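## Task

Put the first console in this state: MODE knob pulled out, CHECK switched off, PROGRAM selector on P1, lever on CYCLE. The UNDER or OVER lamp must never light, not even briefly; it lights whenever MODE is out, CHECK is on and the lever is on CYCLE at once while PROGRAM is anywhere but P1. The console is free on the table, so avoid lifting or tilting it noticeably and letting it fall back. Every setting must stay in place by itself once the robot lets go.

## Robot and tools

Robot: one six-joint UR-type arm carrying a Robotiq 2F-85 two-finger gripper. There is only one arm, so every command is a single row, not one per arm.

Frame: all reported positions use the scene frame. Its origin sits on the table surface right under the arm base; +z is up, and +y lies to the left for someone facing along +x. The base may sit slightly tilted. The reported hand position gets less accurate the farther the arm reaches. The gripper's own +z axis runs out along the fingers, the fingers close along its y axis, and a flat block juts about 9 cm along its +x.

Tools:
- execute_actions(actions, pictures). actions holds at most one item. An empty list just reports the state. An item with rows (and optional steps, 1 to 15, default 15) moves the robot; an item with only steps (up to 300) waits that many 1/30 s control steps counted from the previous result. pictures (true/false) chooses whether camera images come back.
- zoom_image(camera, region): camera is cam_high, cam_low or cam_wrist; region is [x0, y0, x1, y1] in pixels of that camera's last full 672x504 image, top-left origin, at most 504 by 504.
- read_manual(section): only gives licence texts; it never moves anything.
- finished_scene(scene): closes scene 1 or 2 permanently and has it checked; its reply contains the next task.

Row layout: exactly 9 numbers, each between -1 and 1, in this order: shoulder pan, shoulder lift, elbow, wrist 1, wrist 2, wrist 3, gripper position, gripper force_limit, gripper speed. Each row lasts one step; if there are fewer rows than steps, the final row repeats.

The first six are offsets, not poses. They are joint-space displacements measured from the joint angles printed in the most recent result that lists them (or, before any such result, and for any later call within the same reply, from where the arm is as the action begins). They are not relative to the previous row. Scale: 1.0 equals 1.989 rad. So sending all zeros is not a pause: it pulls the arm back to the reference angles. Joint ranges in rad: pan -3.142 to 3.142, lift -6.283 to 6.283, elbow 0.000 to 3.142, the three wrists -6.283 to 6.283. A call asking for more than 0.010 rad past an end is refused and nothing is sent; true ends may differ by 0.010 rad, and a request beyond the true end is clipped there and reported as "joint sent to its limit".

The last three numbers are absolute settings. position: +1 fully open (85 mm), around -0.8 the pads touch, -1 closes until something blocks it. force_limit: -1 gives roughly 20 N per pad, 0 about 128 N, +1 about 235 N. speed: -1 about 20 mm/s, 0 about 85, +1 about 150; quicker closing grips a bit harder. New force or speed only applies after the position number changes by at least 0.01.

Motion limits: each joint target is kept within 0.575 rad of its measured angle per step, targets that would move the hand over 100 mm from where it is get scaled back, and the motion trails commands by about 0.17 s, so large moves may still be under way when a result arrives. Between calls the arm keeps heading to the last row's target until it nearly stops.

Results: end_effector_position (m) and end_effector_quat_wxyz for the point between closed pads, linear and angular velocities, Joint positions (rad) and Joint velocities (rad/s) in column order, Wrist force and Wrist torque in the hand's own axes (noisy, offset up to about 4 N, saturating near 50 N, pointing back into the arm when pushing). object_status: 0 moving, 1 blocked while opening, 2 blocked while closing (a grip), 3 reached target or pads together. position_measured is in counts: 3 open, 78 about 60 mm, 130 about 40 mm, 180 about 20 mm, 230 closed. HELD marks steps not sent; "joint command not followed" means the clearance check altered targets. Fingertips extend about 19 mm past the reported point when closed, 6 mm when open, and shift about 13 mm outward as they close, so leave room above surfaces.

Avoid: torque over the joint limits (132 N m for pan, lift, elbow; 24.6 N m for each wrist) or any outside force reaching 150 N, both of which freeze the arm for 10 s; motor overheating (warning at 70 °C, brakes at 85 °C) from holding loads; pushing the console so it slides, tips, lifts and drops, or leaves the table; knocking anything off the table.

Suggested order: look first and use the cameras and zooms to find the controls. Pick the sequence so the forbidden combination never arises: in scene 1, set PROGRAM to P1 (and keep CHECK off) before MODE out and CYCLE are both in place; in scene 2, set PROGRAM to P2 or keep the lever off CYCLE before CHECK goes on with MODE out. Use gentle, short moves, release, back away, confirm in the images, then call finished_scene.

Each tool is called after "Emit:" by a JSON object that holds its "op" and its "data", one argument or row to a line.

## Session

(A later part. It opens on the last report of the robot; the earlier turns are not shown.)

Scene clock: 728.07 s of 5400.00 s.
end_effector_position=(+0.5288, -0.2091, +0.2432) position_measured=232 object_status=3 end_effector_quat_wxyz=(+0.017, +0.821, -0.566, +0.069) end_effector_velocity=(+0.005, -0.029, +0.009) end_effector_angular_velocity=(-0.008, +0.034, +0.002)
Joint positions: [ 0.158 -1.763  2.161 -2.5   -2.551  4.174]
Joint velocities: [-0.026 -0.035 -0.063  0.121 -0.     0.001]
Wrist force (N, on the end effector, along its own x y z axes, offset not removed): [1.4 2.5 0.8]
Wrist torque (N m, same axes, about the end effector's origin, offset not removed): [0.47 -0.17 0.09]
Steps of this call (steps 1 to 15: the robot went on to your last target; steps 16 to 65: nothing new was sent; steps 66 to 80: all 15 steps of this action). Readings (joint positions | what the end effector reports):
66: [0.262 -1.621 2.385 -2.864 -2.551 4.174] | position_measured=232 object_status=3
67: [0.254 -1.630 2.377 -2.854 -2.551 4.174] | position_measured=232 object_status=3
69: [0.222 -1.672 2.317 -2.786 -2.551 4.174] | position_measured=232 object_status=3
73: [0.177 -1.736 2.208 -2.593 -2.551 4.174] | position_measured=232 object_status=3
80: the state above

Emit:
{"op": "execute_actions", "data": {
  "actions": [
    {"rows": [[-0.006,-0.044,0.036,0.008,0,0,-1,0,1]], "steps": 15}
  ],
  "pictures": false
}}

Emit:
{"op": "execute_actions", "data": {
  "actions": [
    {"rows": [[-0.05,0.056,0.001,-0.057,0,0,-1,0,1]], "steps": 15}
  ]
}}

Scene clock: 731.20 s of 5400.00 s.
end_effector_position=(+0.4955, -0.2182, +0.2453) position_measured=232 object_status=3 end_effector_quat_wxyz=(+0.021, +0.819, -0.569, +0.067) end_effector_velocity=(-0.007, -0.001, +0.000) end_effector_angular_velocity=(-0.001, +0.001, -0.001)
Joint positions: [ 0.146 -1.848  2.231 -2.484 -2.551  4.174]
Joint velocities: [-0.001 -0.016  0.015  0.001 -0.    -0.   ]
Wrist force (N, on the end effector, along its own x y z axes, offset not removed): [1.7 1.8 0.1]
Wrist torque (N m, same axes, about the end effector's origin, offset not removed): [0.07 -0.12 0.05]
Steps of this call (steps 1 to 30: the robot went on to your last target; steps 31 to 79: nothing new was sent; steps 80 to 94: all 15 steps of this action). Readings (joint positions | what the end effector reports):
80: [0.154 -1.768 2.155 -2.486 -2.551 4.174] | position_measured=232 object_status=3
81: [0.153 -1.776 2.163 -2.486 -2.551 4.174] | position_measured=232 object_status=3
83: [0.150 -1.805 2.191 -2.485 -2.551 4.174] | position_measured=232 object_status=3
87: [0.147 -1.836 2.220 -2.485 -2.551 4.174] | position_measured=232 object_status=3
94: the state above

Scene clock: 731.70 s of 5400.00 s.
end_effector_position=(+0.4999, -0.2198, +0.1922) position_measured=232 object_status=3 end_effector_quat_wxyz=(+0.056, +0.804, -0.590, +0.046) end_effector_velocity=(+0.000, +0.000, -0.011) end_effector_angular_velocity=(-0.006, +0.014, -0.011)
Joint positions: [ 0.049 -1.74   2.233 -2.595 -2.551  4.174]
Joint velocities: [-0.019  0.023  0.    -0.023  0.     0.   ]
Wrist force (N, on the end effector, along its own x y z axes, offset not removed): [1.5 -1.2 3.8]
Wrist torque (N m, same axes, about the end effector's origin, offset not removed): [-0.28 -0.12 0.07]
Steps of this call (steps 1 to 15: all 15 steps of this action). Readings (joint positions | what the end effector reports):
1: [0.145 -1.848 2.232 -2.485 -2.551 4.174] | position_measured=232 object_status=3
2: [0.136 -1.840 2.232 -2.494 -2.551 4.174] | position_measured=232 object_status=3
4: [0.101 -1.801 2.233 -2.533 -2.551 4.174] | position_measured=232 object_status=3
8: [0.064 -1.757 2.233 -2.577 -2.551 4.174] | position_measured=232 object_status=3
15: the state above
camera_calibration (this result's frames):
cam_wrist: T_world_to_cam=[[-0.953726, -0.30067, -0.0021487, 0.414413], [-0.299338, 0.948777, 0.10109, 0.37669], [-0.028356, 0.097055, -0.994875, 0.374889], [0, 0, 0, 1]] pos_world=[0.518624, -0.269178, 0.335779]

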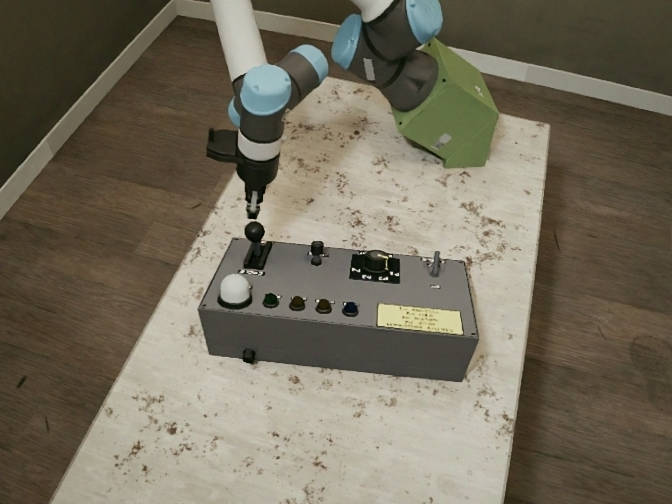

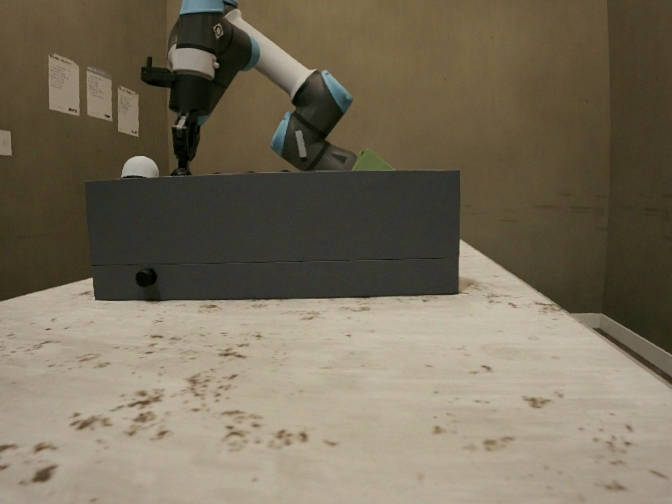

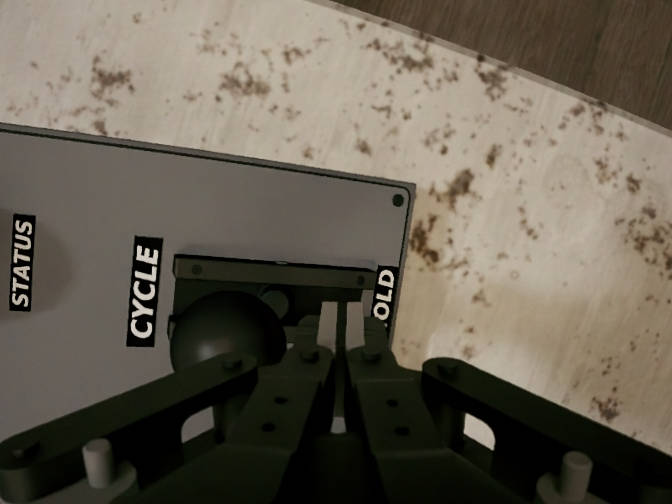

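Push forward ~4 cm.

Emit:
{"op": "execute_actions", "data": {
  "actions": [
    {"rows": [[0.012,0.055,-0.042,-0.013,0,0,-1,0,1]], "steps": 15}
  ]
}}

Scene clock: 743.03 s of 5400.00 s.
end_effector_position=(+0.5110, -0.2173, +0.1908) position_measured=232 object_status=3 end_effector_quat_wxyz=(+0.056, +0.804, -0.590, +0.049) end_effector_velocity=(-0.000, +0.001, -0.000) end_effector_angular_velocity=(-0.000, +0.001, +0.001)
Joint positions: [ 0.055 -1.71   2.211 -2.604 -2.556  4.174]
Joint velocities: [ 0.001  0.001  0.     0.    -0.     0.001]
Wrist force (N, on the end effector, along its own x y z axes, offset not removed): [-1.4 45.6 -11.2]
Wrist torque (N m, same axes, about the end effector's origin, offset not removed): [0.17 0.15 -0.24]
FORCE FAULT: contact force on the arm reached its limit, and the arm stopped for 10 seconds. The contact can be on any part of the arm, not only on its tool. The arm's remaining commands of this call were not run. The arm holds still and accepts commands again. Move the arm away from the contact; if what it grips holds it there, let go first. Pushing or pulling that hard again can fault the arm again.
The stop began at step 40 of this call (marked STOPPED below). From that step on the arm followed nothing that you had sent. 12 steps, steps kept back included, did not run and will not run. Nothing is kept back now, and the robot has no last target.
Steps of this call (steps 1 to 15: the robot went on to your last target; steps 16 to 36: nothing new was sent; steps 37 to 39: the first 3 steps of this action; steps 40 to 340: the stop). Readings (joint positions | what the end effector reports):
37: [0.047 -1.736 2.233 -2.598 -2.551 4.174] | position_measured=232 object_status=3
38: [0.051 -1.727 2.225 -2.602 -2.551 4.174] | position_measured=232 object_status=3
40: [0.055 -1.710 2.211 -2.605 -2.555 4.174] | position_measured=232 object_status=3 STOPPED
44: [0.055 -1.710 2.211 -2.604 -2.556 4.174] | position_measured=232 object_status=3
340: the state above
camera_calibration (this result's frames):
cam_wrist: T_world_to_cam=[[-0.953143, -0.302465, -0.00577279, 0.425717], [-0.301592, 0.948551, 0.0964016, 0.379724], [-0.0236823, 0.0936256, -0.995326, 0.370563], [0, 0, 0, 1]] pos_world=[0.529066, -0.266117, 0.334683]

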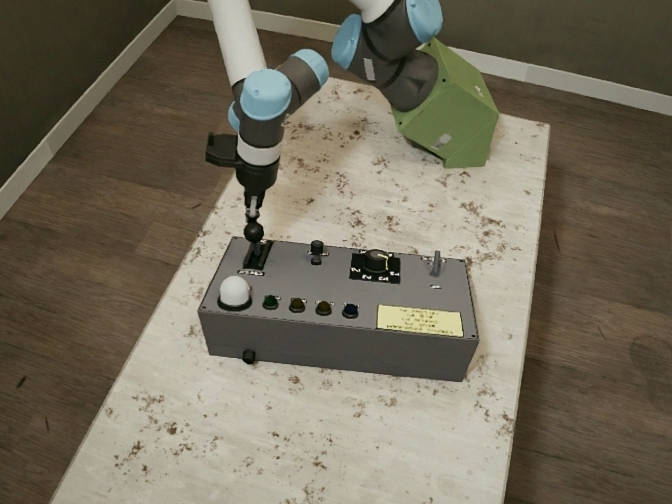

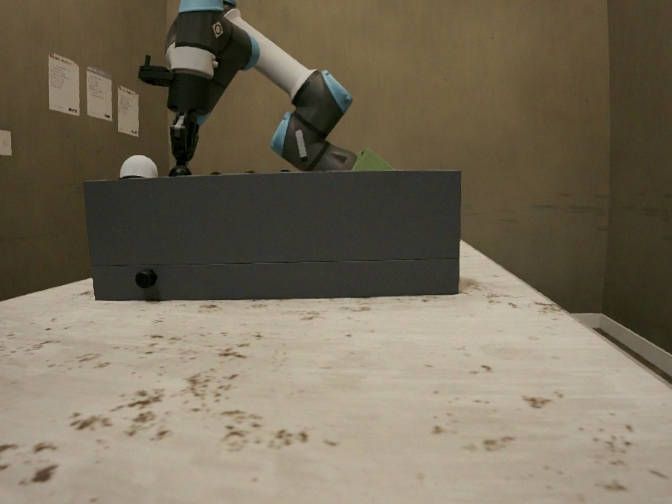

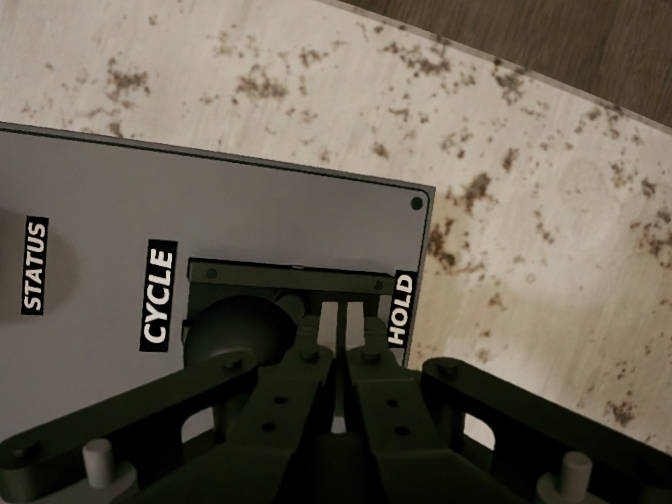

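Emit:
{"op": "execute_actions", "data": {
  "actions": [
    {"rows": [[0.003,0.014,-0.011,-0.003,0,0,-1,0,1]], "steps": 15}
  ],
  "pictures": false
}}

Emit:
{"op": "execute_actions", "data": {
  "actions": [
    {"rows": [[0.003,0.014,-0.011,-0.003,0,0,-1,0,1]], "steps": 15}
  ]
}}

Scene clock: 746.87 s of 5400.00 s.
end_effector_position=(+0.5214, -0.2133, +0.1892) position_measured=232 object_status=3 end_effector_quat_wxyz=(+0.054, +0.805, -0.588, +0.050) end_effector_velocity=(+0.002, +0.001, -0.000) end_effector_angular_velocity=(+0.000, -0.001, -0.001)
Joint positions: [ 0.061 -1.683  2.189 -2.61  -2.556  4.174]
Joint velocities: [ 0.001  0.005 -0.004 -0.001 -0.     0.001]
Wrist force (N, on the end effector, along its own x y z axes, offset not removed): [14.6 44.7 -2.0]
Wrist torque (N m, same axes, about the end effector's origin, offset not removed): [-0.28 -0.13 0.05]
Steps of this call (steps 1 to 90: nothing new was sent; then 0.33 s passed at rest; steps 91 to 105: all 15 steps of this action). Readings (joint positions | what the end effector reports):
91: [0.055 -1.710 2.210 -2.604 -2.556 4.174] | position_measured=232 object_status=3
92: [0.056 -1.705 2.207 -2.605 -2.556 4.174] | position_measured=232 object_status=3
94: [0.058 -1.696 2.200 -2.608 -2.556 4.174] | position_measured=232 object_status=3
98: [0.060 -1.687 2.192 -2.609 -2.556 4.174] | position_measured=232 object_status=3
105: the state above

Scene clock: 747.37 s of 5400.00 s.
end_effector_position=(+0.5317, -0.2090, +0.1875) position_measured=232 object_status=3 end_effector_quat_wxyz=(+0.052, +0.806, -0.587, +0.051) end_effector_velocity=(+0.002, +0.001, -0.000) end_effector_angular_velocity=(+0.000, -0.001, -0.001)
Joint positions: [ 0.067 -1.656  2.168 -2.616 -2.556  4.174]
Joint velocities: [ 0.001  0.004 -0.004 -0.001  0.     0.002]
Wrist force (N, on the end effector, along its own x y z axes, offset not removed): [16.3 47.2 -7.2]
Wrist torque (N m, same axes, about the end effector's origin, offset not removed): [0.02 -0.41 0.13]
Steps of this call (steps 1 to 15: all 15 steps of this action). Readings (joint positions | what the end effector reports):
1: [0.061 -1.682 2.189 -2.610 -2.556 4.174] | position_measured=232 object_status=3
2: [0.062 -1.678 2.185 -2.611 -2.556 4.174] | position_measured=232 object_status=3
4: [0.064 -1.668 2.178 -2.613 -2.556 4.174] | position_measured=232 object_status=3
8: [0.066 -1.659 2.171 -2.615 -2.556 4.174] | position_measured=232 object_status=3
15: the state above
camera_calibration (this result's frames):
cam_wrist: T_world_to_cam=[[-0.950944, -0.308995, -0.0150759, 0.447139], [-0.308959, 0.946085, 0.0973036, 0.381629], [-0.0158032, 0.0971881, -0.995141, 0.363542], [0, 0, 0, 1]] pos_world=[0.548857, -0.258222, 0.331382]

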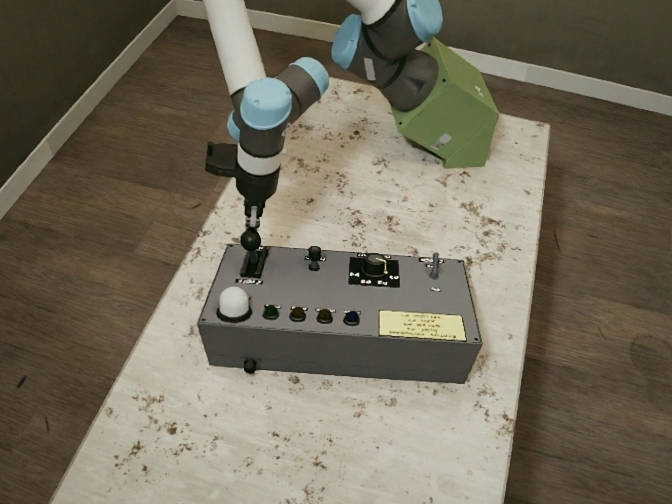

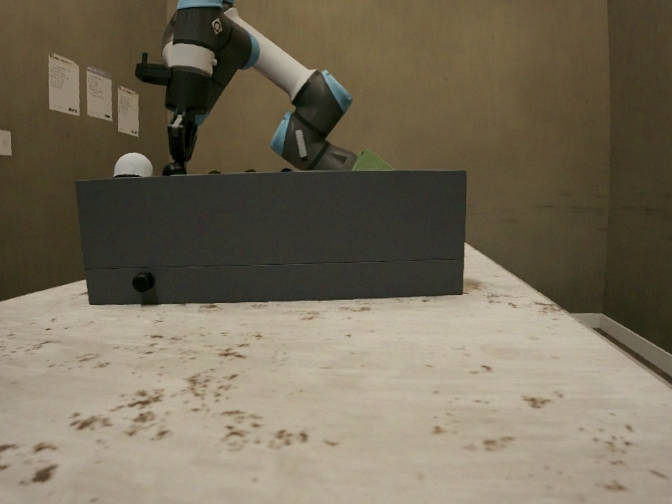

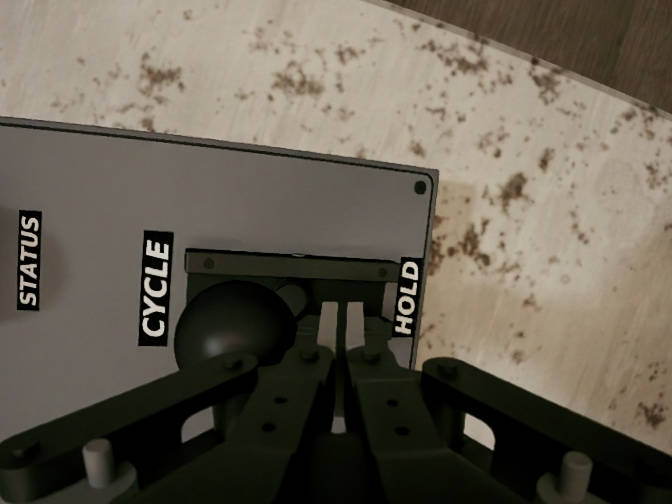

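Emit:
{"op": "execute_actions", "data": {
  "actions": [
    {"rows": [[0.05,-0.056,-0.001,0.057,0,0,1,0,1]], "steps": 15}
  ],
  "pictures": false
}}

Emit:
{"op": "execute_actions", "data": {
  "actions": [
    {"rows": [[0.084,0.06,0.09,-0.15,0,0,1,0,1]], "steps": 15}
  ]
}}

Scene clock: 755.10 s of 5400.00 s.
end_effector_position=(+0.5280, -0.2083, +0.2450) position_measured=70 object_status=0 end_effector_quat_wxyz=(+0.017, +0.821, -0.566, +0.072) end_effector_velocity=(-0.002, +0.000, +0.012) end_effector_angular_velocity=(+0.007, -0.015, +0.012)
Joint positions: [ 0.164 -1.764  2.166 -2.505 -2.556  4.174]
Joint velocities: [ 0.02  -0.023  0.     0.023  0.     0.   ]
Wrist force (N, on the end effector, along its own x y z axes, offset not removed): [0.3 2.2 2.0]
Wrist torque (N m, same axes, about the end effector's origin, offset not removed): [0.16 0.03 0.12]
Steps of this call (steps 1 to 15: the robot went on to your last target; steps 16 to 90: nothing new was sent; then 4.23 s passed at rest; steps 91 to 105: all 15 steps of this action). Readings (joint positions | what the end effector reports):
91: [0.068 -1.656 2.167 -2.616 -2.556 4.174] | position_measured=232 object_status=0
92: [0.076 -1.664 2.167 -2.606 -2.556 4.174] | position_measured=231 object_status=0
94: [0.111 -1.703 2.166 -2.567 -2.555 4.174] | position_measured=213 object_status=0
98: [0.149 -1.747 2.166 -2.523 -2.556 4.174] | position_measured=162 object_status=0
105: the state above

Scene clock: 755.60 s of 5400.00 s.
end_effector_position=(+0.4987, -0.0973, +0.2463) position_measured=3 object_status=0 end_effector_quat_wxyz=(-0.042, +0.842, -0.527, +0.107) end_effector_velocity=(-0.010, +0.023, +0.003) end_effector_angular_velocity=(+0.015, -0.037, +0.013)
Joint positions: [ 0.326 -1.648  2.34  -2.794 -2.556  4.174]
Joint velocities: [ 0.04   0.027  0.044 -0.085 -0.     0.   ]
Wrist force (N, on the end effector, along its own x y z axes, offset not removed): [0.1 -0.3 -0.2]
Wrist torque (N m, same axes, about the end effector's origin, offset not removed): [-0.26 0.01 0.10]
Steps of this call (steps 1 to 15: all 15 steps of this action). Readings (joint positions | what the end effector reports):
1: [0.165 -1.764 2.166 -2.505 -2.556 4.174] | position_measured=57 object_status=0
2: [0.175 -1.756 2.175 -2.514 -2.556 4.174] | position_measured=43 object_status=0
4: [0.224 -1.719 2.227 -2.580 -2.556 4.174] | position_measured=18 object_status=0
8: [0.296 -1.669 2.307 -2.729 -2.556 4.174] | position_measured=4 object_status=0
15: the state above
camera_calibration (this result's frames):
cam_wrist: T_world_to_cam=[[-0.869611, -0.441645, -0.220741, 0.448396], [-0.470507, 0.876785, 0.0993505, 0.333391], [0.149665, 0.190257, -0.970259, 0.33104], [0, 0, 0, 1]] pos_world=[0.497247, -0.157263, 0.387052]

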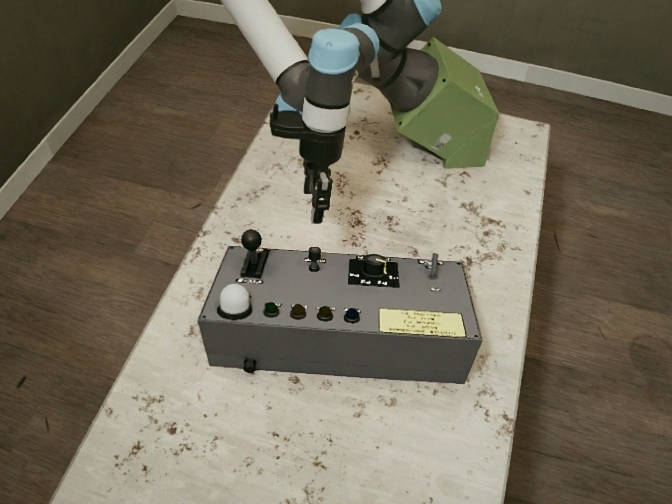

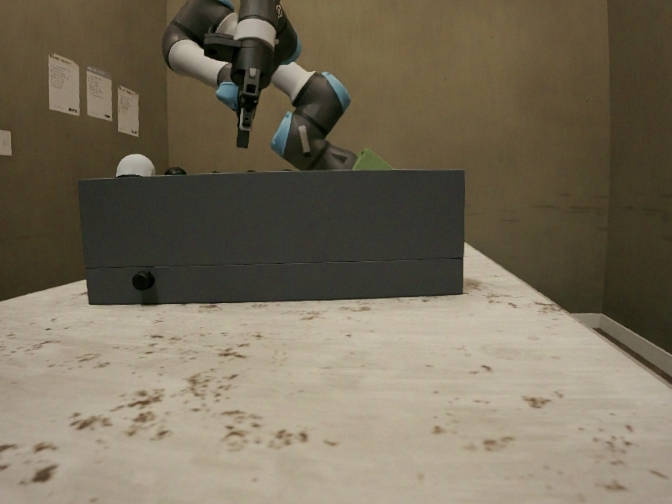

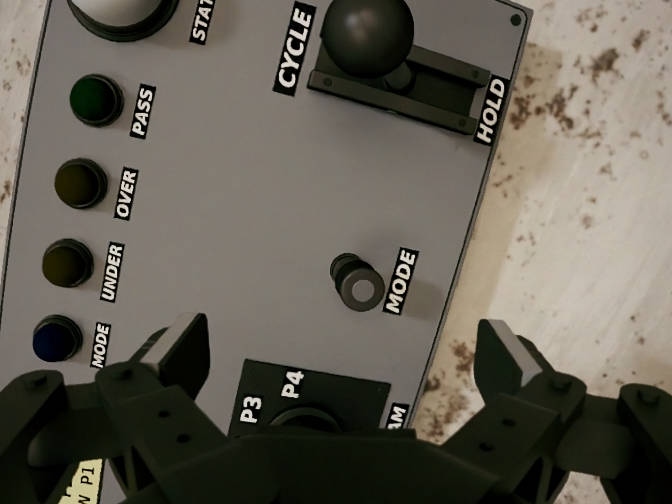

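Emit:
{"op": "execute_actions", "data": {
  "actions": [
    {"rows": [[-0.075,0.036,0.033,-0.069,0,0,1,0,1]], "steps": 15}
  ],
  "pictures": false
}}

Scene clock: 759.87 s of 5400.00 s.
end_effector_position=(+0.4727, -0.1135, +0.1781) position_measured=3 object_status=3 end_effector_quat_wxyz=(+0.011, +0.824, -0.561, +0.076) end_effector_velocity=(-0.006, -0.006, -0.014) end_effector_angular_velocity=(-0.011, +0.024, -0.023)
Joint positions: [ 0.181 -1.578  2.404 -2.928 -2.556  4.174]
Joint velocities: [-0.035  0.013  0.011 -0.026 -0.     0.   ]
Wrist force (N, on the end effector, along its own x y z axes, offset not removed): [2.6 -0.2 -1.7]
Wrist torque (N m, same axes, about the end effector's origin, offset not removed): [-0.03 -0.54 -0.12]
Steps of this call (steps 1 to 15: the robot went on to your last target; steps 16 to 90: nothing new was sent; then 0.77 s passed at rest; steps 91 to 105: all 15 steps of this action). Readings (joint positions | what the end effector reports):
91: [0.330 -1.644 2.346 -2.804 -2.556 4.174] | position_measured=3 object_status=3
92: [0.321 -1.637 2.353 -2.813 -2.556 4.174] | position_measured=3 object_status=3
94: [0.271 -1.612 2.374 -2.857 -2.556 4.174] | position_measured=3 object_status=3
98: [0.207 -1.588 2.396 -2.908 -2.556 4.174] | position_measured=3 object_status=3
105: the state above

Correct +4 cm x, +1.7 cm y (1.7× earlier correction).

Emit:
{"op": "execute_actions", "data": {
  "actions": [
    {"rows": [[0.007,0.058,-0.052,-0.006,0,0,1,0,1]], "steps": 15}
  ],
  "pictures": false
}}

Scene clock: 762.30 s of 5400.00 s.
end_effector_position=(+0.5141, -0.0941, +0.1707) position_measured=3 object_status=3 end_effector_quat_wxyz=(+0.006, +0.826, -0.558, +0.078) end_effector_velocity=(+0.009, +0.005, -0.001) end_effector_angular_velocity=(+0.002, -0.003, +0.002)
Joint positions: [ 0.195 -1.465  2.303 -2.94  -2.556  4.174]
Joint velocities: [ 0.004  0.023 -0.021 -0.002  0.001  0.   ]
Wrist force (N, on the end effector, along its own x y z axes, offset not removed): [0.1 1.1 2.8]
Wrist torque (N m, same axes, about the end effector's origin, offset not removed): [0.11 -0.02 0.02]
Steps of this call (steps 1 to 15: the robot went on to your last target; steps 16 to 58: nothing new was sent; steps 59 to 73: all 15 steps of this action). Readings (joint positions | what the end effector reports):
59: [0.178 -1.576 2.405 -2.931 -2.556 4.174] | position_measured=3 object_status=3
60: [0.180 -1.567 2.396 -2.933 -2.556 4.174] | position_measured=3 object_status=3
62: [0.186 -1.527 2.359 -2.936 -2.556 4.174] | position_measured=3 object_status=3
66: [0.192 -1.483 2.319 -2.938 -2.556 4.174] | position_measured=3 object_status=3
73: the state above

Descend ~3 cm.

Emit:
{"op": "execute_actions", "data": {
  "actions": [
    {"rows": [[-0.033,0.031,-0.004,-0.027,0,0,1,0,1]], "steps": 15}
  ]
}}

Scene clock: 764.63 s of 5400.00 s.
end_effector_position=(+0.5119, -0.0999, +0.1363) position_measured=3 object_status=3 end_effector_quat_wxyz=(+0.029, +0.817, -0.573, +0.065) end_effector_velocity=(-0.001, -0.001, -0.007) end_effector_angular_velocity=(-0.004, +0.009, -0.007)
Joint positions: [ 0.13  -1.405  2.295 -2.992 -2.556  4.174]
Joint velocities: [-0.012  0.012 -0.001 -0.009 -0.     0.001]
Wrist force (N, on the end effector, along its own x y z axes, offset not removed): [0.7 0.9 2.8]
Wrist torque (N m, same axes, about the end effector's origin, offset not removed): [0.06 -0.11 -0.10]
Steps of this call (steps 1 to 15: the robot went on to your last target; steps 16 to 55: nothing new was sent; steps 56 to 70: all 15 steps of this action). Readings (joint positions | what the end effector reports):
56: [0.194 -1.462 2.300 -2.941 -2.556 4.174] | position_measured=3 object_status=3
57: [0.187 -1.455 2.300 -2.948 -2.556 4.174] | position_measured=3 object_status=3
59: [0.164 -1.434 2.298 -2.966 -2.556 4.174] | position_measured=3 object_status=3
63: [0.140 -1.413 2.296 -2.985 -2.556 4.174] | position_measured=3 object_status=3
70: the state above
camera_calibration (this result's frames):
cam_wrist: T_world_to_cam=[[-0.936236, -0.345283, -0.0651292, 0.456999], [-0.350443, 0.93105, 0.101664, 0.296442], [0.0255357, 0.118005, -0.992685, 0.282193], [0, 0, 0, 1]] pos_world=[0.524539, -0.151509, 0.279755]

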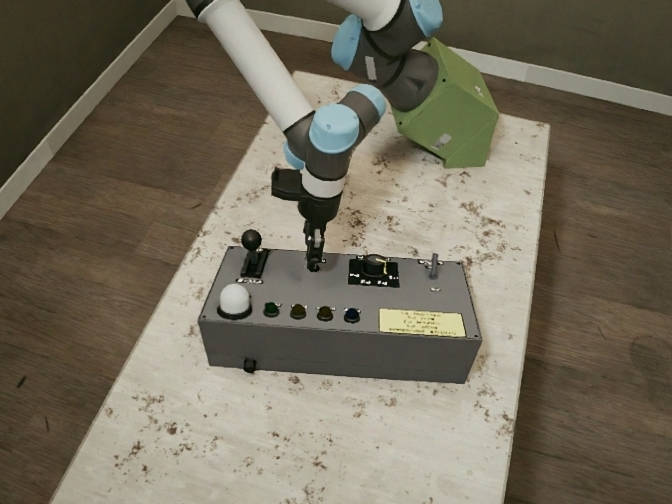

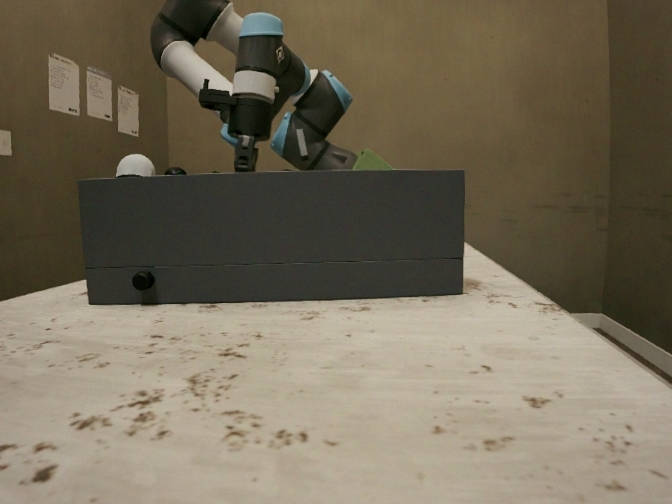

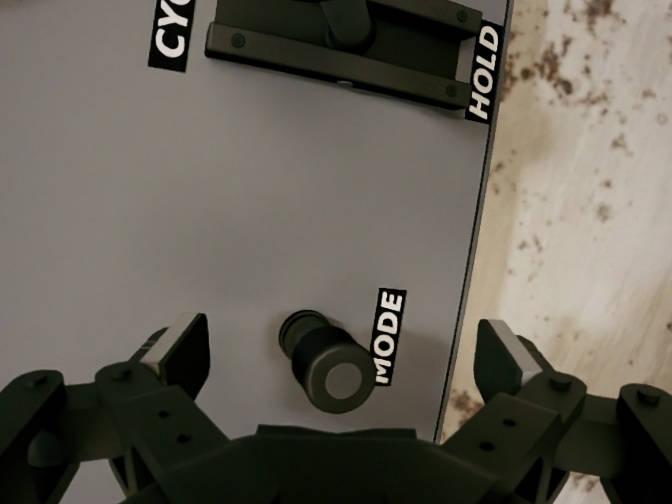

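Emit:
{"op": "execute_actions", "data": {
  "actions": [
    {"rows": [[0,0,0,0,0,0,-1,0,0]], "steps": 15}
  ],
  "pictures": false
}}

Emit:
{"op": "execute_actions", "data": {
  "actions": [
    {"steps": 25}
  ],
  "pictures": false
}}

Emit:
{"op": "execute_actions", "data": {
  "actions": [
    {"rows": [[0.024,-0.0225,0.003,0.0195,0,0,-1,0,0]], "steps": 15}
  ]
}}

Scene clock: 768.97 s of 5400.00 s.
end_effector_position=(+0.5120, -0.0999, +0.1363) position_measured=96 object_status=0 end_effector_quat_wxyz=(+0.029, +0.817, -0.573, +0.065) end_effector_velocity=(+0.000, -0.000, +0.000) end_effector_angular_velocity=(+0.000, -0.000, -0.001)
Joint positions: [ 0.13  -1.405  2.295 -2.992 -2.556  4.174]
Joint velocities: [ 0.    -0.    -0.     0.    -0.     0.001]
Wrist force (N, on the end effector, along its own x y z axes, offset not removed): [3.8 2.7 -0.9]
Wrist torque (N m, same axes, about the end effector's origin, offset not removed): [0.40 -0.44 -0.09]
Steps of this call (steps 1 to 15: the robot went on to your last target; steps 16 to 90: nothing new was sent; then 0.83 s passed at rest; steps 91 to 105: all 15 steps of this action). Readings (joint positions | what the end effector reports):
91: [0.129 -1.404 2.295 -2.993 -2.556 4.174] | position_measured=3 object_status=0
92: [0.129 -1.404 2.295 -2.993 -2.556 4.174] | position_measured=4 object_status=0
94: [0.129 -1.404 2.295 -2.993 -2.556 4.174] | position_measured=14 object_status=0
98: [0.130 -1.405 2.295 -2.992 -2.556 4.174] | position_measured=43 object_status=0
105: the state above

Scene clock: 779.50 s of 5400.00 s.
end_effector_position=(+0.5136, -0.1048, +0.1382) position_measured=232 object_status=3 end_effector_quat_wxyz=(+0.032, +0.813, -0.576, +0.070) end_effector_velocity=(-0.000, +0.000, -0.000) end_effector_angular_velocity=(+0.000, -0.000, -0.001)
Joint positions: [ 0.131 -1.407  2.293 -3.    -2.568  4.174]
Joint velocities: [ 0.    -0.     0.    -0.    -0.     0.001]
Wrist force (N, on the end effector, along its own x y z axes, offset not removed): [23.6 1.1 4.7]
Wrist torque (N m, same axes, about the end effector's origin, offset not removed): [-0.22 -0.02 -0.06]
FORCE FAULT: contact force on the arm reached its limit, and the arm stopped for 10 seconds. The contact can be on any part of the arm, not only on its tool. The arm's remaining commands of this call were not run. The arm holds still and accepts commands again. Move the arm away from the contact; if what it grips holds it there, let go first. Pushing or pulling that hard again can fault the arm again.
The stop began at step 16 of this call (marked STOPPED below). From that step on the arm followed nothing that you had sent. Nothing is kept back now, and the robot has no last target.
Steps of this call (steps 1 to 15: the robot went on to your last target; steps 16 to 316: the stop). Readings (joint positions | what the end effector reports):
1: [0.130 -1.405 2.295 -2.992 -2.556 4.174] | position_measured=103 object_status=0
2: [0.130 -1.405 2.295 -2.992 -2.556 4.174] | position_measured=111 object_status=0
4: [0.130 -1.405 2.295 -2.992 -2.556 4.174] | position_measured=126 object_status=0
8: [0.131 -1.405 2.295 -2.992 -2.556 4.174] | position_measured=156 object_status=0
16: [0.131 -1.407 2.293 -2.998 -2.564 4.174] | position_measured=198 object_status=0 STOPPED
316: the state above

Scene clock: 779.53 s of 5400.00 s.
end_effector_position=(+0.5136, -0.1049, +0.1382) position_measured=232 object_status=3 end_effector_quat_wxyz=(+0.033, +0.813, -0.576, +0.070) end_effector_velocity=(-0.000, -0.000, +0.000) end_effector_angular_velocity=(-0.002, +0.000, +0.000)
Joint positions: [ 0.131 -1.407  2.293 -3.    -2.568  4.174]
Joint velocities: [ 0.     0.001  0.    -0.001 -0.002 -0.   ]
Wrist force (N, on the end effector, along its own x y z axes, offset not removed): [24.3 1.4 4.7]
Wrist torque (N m, same axes, about the end effector's origin, offset not removed): [-0.24 -0.48 -0.04]
A stop began in an earlier call of the same reply, so what this call sent did not run. Send another action.
Steps of this call (step 1: nothing new was sent). Readings (joint positions | what the end effector reports):
1: the state above
camera_calibration (this result's frames):
cam_wrist: T_world_to_cam=[[-0.939336, -0.336565, -0.0661245, 0.459539], [-0.341499, 0.935693, 0.0886423, 0.299181], [0.0320384, 0.105846, -0.993866, 0.28019], [0, 0, 0, 1]] pos_world=[0.524855, -0.154934, 0.282338]

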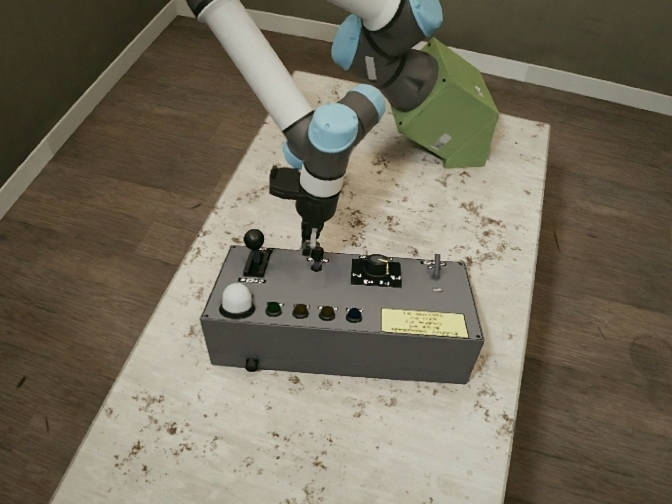

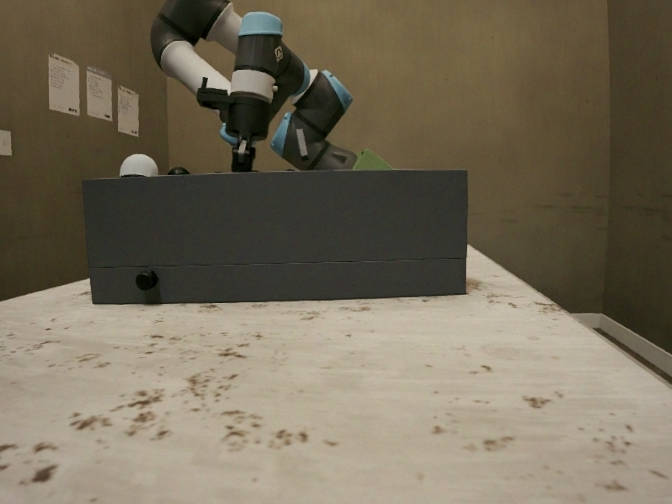

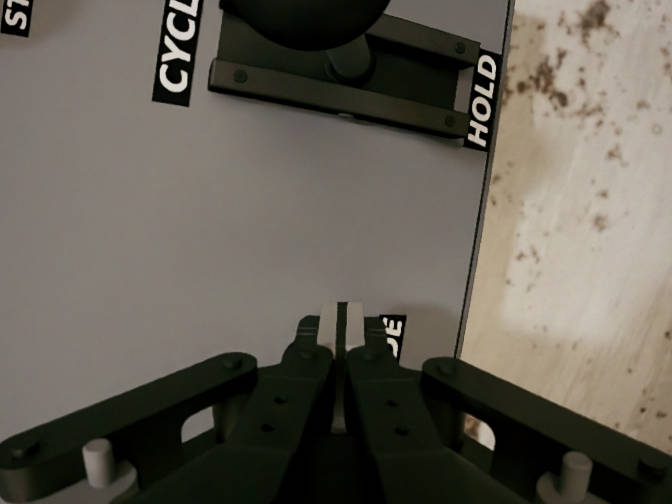

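Emit:
{"op": "execute_actions", "data": {
  "actions": [
    {"rows": [[0,0,0,0,0,0,1,0,1]], "steps": 15}
  ],
  "pictures": false
}}

Emit:
{"op": "execute_actions", "data": {
  "actions": [
    {"rows": [[0.0136,0.028,0.0013,-0.0294,0,0,1,0,1]], "steps": 15}
  ]
}}

Scene clock: 783.87 s of 5400.00 s.
end_effector_position=(+0.5135, -0.1049, +0.1382) position_measured=70 object_status=0 end_effector_quat_wxyz=(+0.033, +0.813, -0.576, +0.070) end_effector_velocity=(+0.000, -0.000, +0.000) end_effector_angular_velocity=(-0.000, -0.001, -0.000)
Joint positions: [ 0.131 -1.407  2.293 -3.    -2.568  4.174]
Joint velocities: [ 0.    -0.    -0.    -0.001 -0.    -0.001]
Wrist force (N, on the end effector, along its own x y z axes, offset not removed): [0.5 -0.7 -0.2]
Wrist torque (N m, same axes, about the end effector's origin, offset not removed): [-0.07 0.00 0.06]
Steps of this call (steps 1 to 90: nothing new was sent; then 0.83 s passed at rest; steps 91 to 105: all 15 steps of this action). Readings (joint positions | what the end effector reports):
91: [0.131 -1.407 2.293 -3.000 -2.568 4.174] | position_measured=232 object_status=0
92: [0.131 -1.407 2.293 -3.000 -2.567 4.174] | position_measured=231 object_status=0
94: [0.131 -1.407 2.293 -2.999 -2.567 4.174] | position_measured=213 object_status=0
98: [0.131 -1.407 2.293 -2.999 -2.567 4.174] | position_measured=162 object_status=0
105: the state above

Scene clock: 784.37 s of 5400.00 s.
end_effector_position=(+0.5152, -0.0818, +0.1355) position_measured=3 object_status=0 end_effector_quat_wxyz=(+0.023, +0.817, -0.571, +0.076) end_effector_velocity=(+0.000, +0.004, -0.001) end_effector_angular_velocity=(+0.001, -0.002, +0.005)
Joint positions: [ 0.157 -1.353  2.296 -3.057 -2.568  4.174]
Joint velocities: [ 0.004  0.011  0.    -0.011 -0.    -0.001]
Wrist force (N, on the end effector, along its own x y z axes, offset not removed): [-1.1 0.4 1.1]
Wrist torque (N m, same axes, about the end effector's origin, offset not removed): [-0.06 0.23 -0.06]
Steps of this call (steps 1 to 15: all 15 steps of this action). Readings (joint positions | what the end effector reports):
1: [0.131 -1.406 2.293 -3.000 -2.568 4.174] | position_measured=56 object_status=0
2: [0.135 -1.399 2.293 -3.008 -2.568 4.174] | position_measured=43 object_status=0
4: [0.144 -1.380 2.294 -3.028 -2.568 4.174] | position_measured=18 object_status=0
8: [0.153 -1.360 2.295 -3.049 -2.568 4.174] | position_measured=4 object_status=0
15: the state above
camera_calibration (this result's frames):
cam_wrist: T_world_to_cam=[[-0.932449, -0.350591, -0.0873183, 0.466878], [-0.357865, 0.929456, 0.0896945, 0.286182], [0.0497125, 0.114884, -0.992134, 0.266452], [0, 0, 0, 1]] pos_world=[0.524509, -0.132922, 0.279454]

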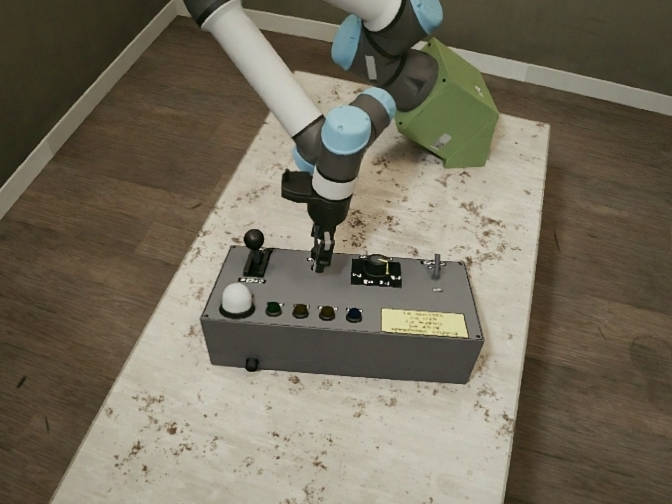

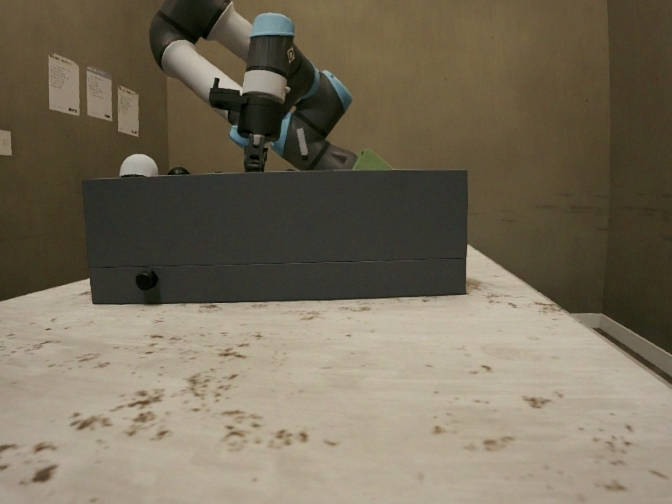

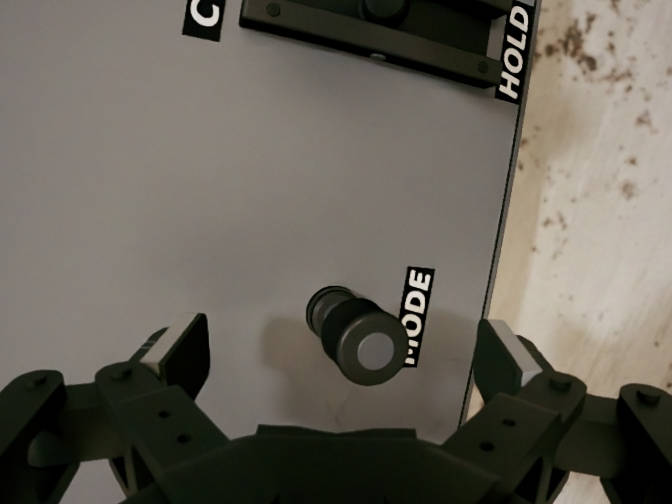

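Emit:
{"op": "execute_actions", "data": {
  "actions": [
    {"rows": [[0,0,0,0,0,0,-1,-0.5,0]], "steps": 15}
  ],
  "pictures": false
}}

Emit:
{"op": "execute_actions", "data": {
  "actions": [
    {"steps": 25}
  ],
  "pictures": false
}}

Scene clock: 788.17 s of 5400.00 s.
end_effector_position=(+0.5152, -0.0817, +0.1355) position_measured=96 object_status=0 end_effector_quat_wxyz=(+0.023, +0.817, -0.571, +0.076) end_effector_velocity=(-0.000, -0.001, -0.000) end_effector_angular_velocity=(-0.000, +0.000, -0.003)
Joint positions: [ 0.157 -1.353  2.296 -3.057 -2.568  4.174]
Joint velocities: [-0.001 -0.001  0.     0.     0.     0.002]
Wrist force (N, on the end effector, along its own x y z axes, offset not removed): [1.2 0.5 -0.7]
Wrist torque (N m, same axes, about the end effector's origin, offset not removed): [0.09 -0.28 0.06]
Steps of this call (steps 1 to 15: the robot went on to your last target; steps 16 to 90: nothing new was sent; then 0.30 s passed at rest; steps 91 to 105: all 15 steps of this action). Readings (joint positions | what the end effector reports):
91: [0.158 -1.351 2.296 -3.058 -2.568 4.174] | position_measured=3 object_status=0
92: [0.158 -1.351 2.296 -3.058 -2.568 4.174] | position_measured=4 object_status=0
94: [0.158 -1.352 2.296 -3.058 -2.568 4.174] | position_measured=14 object_status=0
98: [0.157 -1.352 2.296 -3.057 -2.568 4.174] | position_measured=43 object_status=0
105: the state above

Scene clock: 789.00 s of 5400.00 s.
end_effector_position=(+0.5152, -0.0819, +0.1355) position_measured=166 object_status=2 end_effector_quat_wxyz=(+0.023, +0.817, -0.571, +0.076) end_effector_velocity=(-0.000, +0.000, -0.000) end_effector_angular_velocity=(+0.000, +0.001, +0.002)
Joint positions: [ 0.157 -1.353  2.296 -3.057 -2.568  4.174]
Joint velocities: [-0.     0.001  0.     0.     0.    -0.002]
Wrist force (N, on the end effector, along its own x y z axes, offset not removed): [3.6 50.0 -28.3]
Wrist torque (N m, same axes, about the end effector's origin, offset not removed): [-1.59 -0.20 0.02]
Steps of this call (steps 1 to 15: the robot went on to your last target; steps 16 to 25: nothing new was sent). Readings (joint positions | what the end effector reports):
1: [0.157 -1.353 2.296 -3.057 -2.568 4.174] | position_measured=103 object_status=0
2: [0.157 -1.353 2.296 -3.057 -2.568 4.174] | position_measured=111 object_status=0
4: [0.157 -1.353 2.296 -3.056 -2.568 4.174] | position_measured=125 object_status=0
8: [0.157 -1.353 2.296 -3.056 -2.568 4.174] | position_measured=153 object_status=0
25: the state above
The arm was judged still, so your last target was given up. Only a new action makes it travel on or press farther. Fingers that are still opening or closing keep moving.

Emit:
{"op": "execute_actions", "data": {
  "actions": [
    {"rows": [[0.024,-0.0225,0.003,0.0195,0,0,-1,-0.5,0]], "steps": 15}
  ]
}}

Scene clock: 791.87 s of 5400.00 s.
end_effector_position=(+0.5173, -0.0775, +0.1608) position_measured=167 object_status=2 end_effector_quat_wxyz=(+0.006, +0.824, -0.560, +0.086) end_effector_velocity=(+0.000, +0.000, +0.005) end_effector_angular_velocity=(+0.001, -0.007, +0.005)
Joint positions: [ 0.204 -1.396  2.301 -3.019 -2.568  4.174]
Joint velocities: [ 0.009 -0.009  0.002  0.007 -0.002 -0.001]
Wrist force (N, on the end effector, along its own x y z axes, offset not removed): [-9.5 -6.4 39.9]
Wrist torque (N m, same axes, about the end effector's origin, offset not removed): [0.60 0.38 0.30]
Steps of this call (steps 1 to 71: nothing new was sent; steps 72 to 86: all 15 steps of this action). Readings (joint positions | what the end effector reports):
72: [0.158 -1.353 2.296 -3.056 -2.568 4.174] | position_measured=166 object_status=2
73: [0.164 -1.359 2.296 -3.051 -2.568 4.174] | position_measured=166 object_status=2
75: [0.181 -1.375 2.298 -3.038 -2.567 4.174] | position_measured=166 object_status=2
79: [0.197 -1.390 2.300 -3.024 -2.567 4.174] | position_measured=167 object_status=2
86: the state above
camera_calibration (this result's frames):
cam_wrist: T_world_to_cam=[[-0.91874, -0.374699, -0.124572, 0.469538], [-0.386616, 0.917756, 0.090845, 0.294465], [0.0802867, 0.131624, -0.988043, 0.275793], [0, 0, 0, 1]] pos_world=[0.523086, -0.130612, 0.304236]

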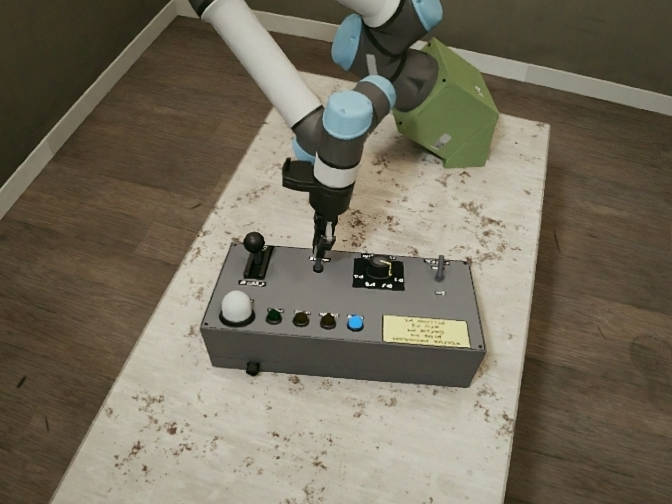

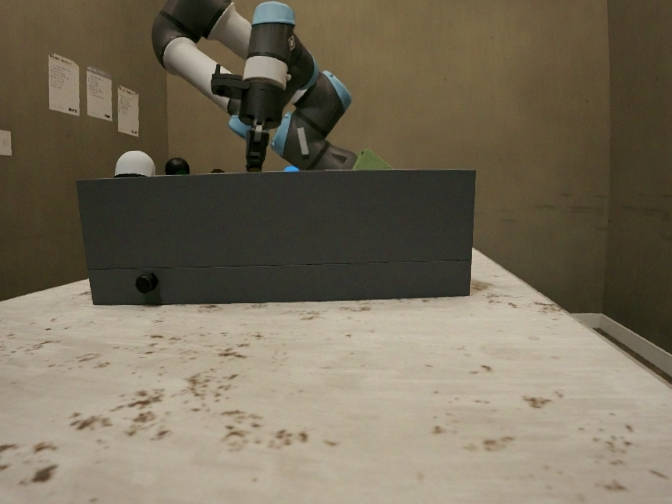

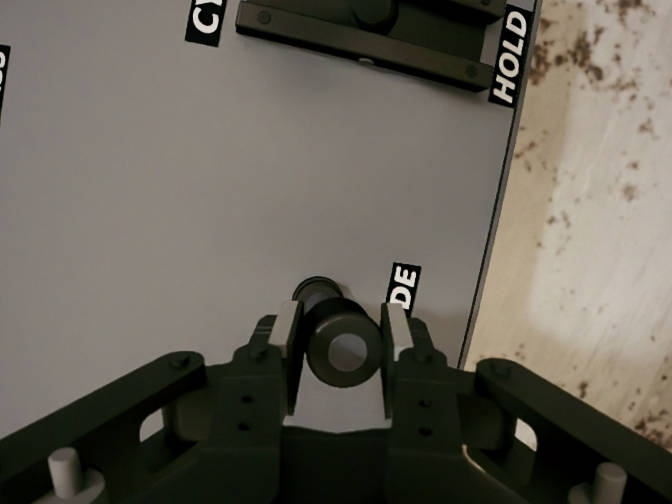

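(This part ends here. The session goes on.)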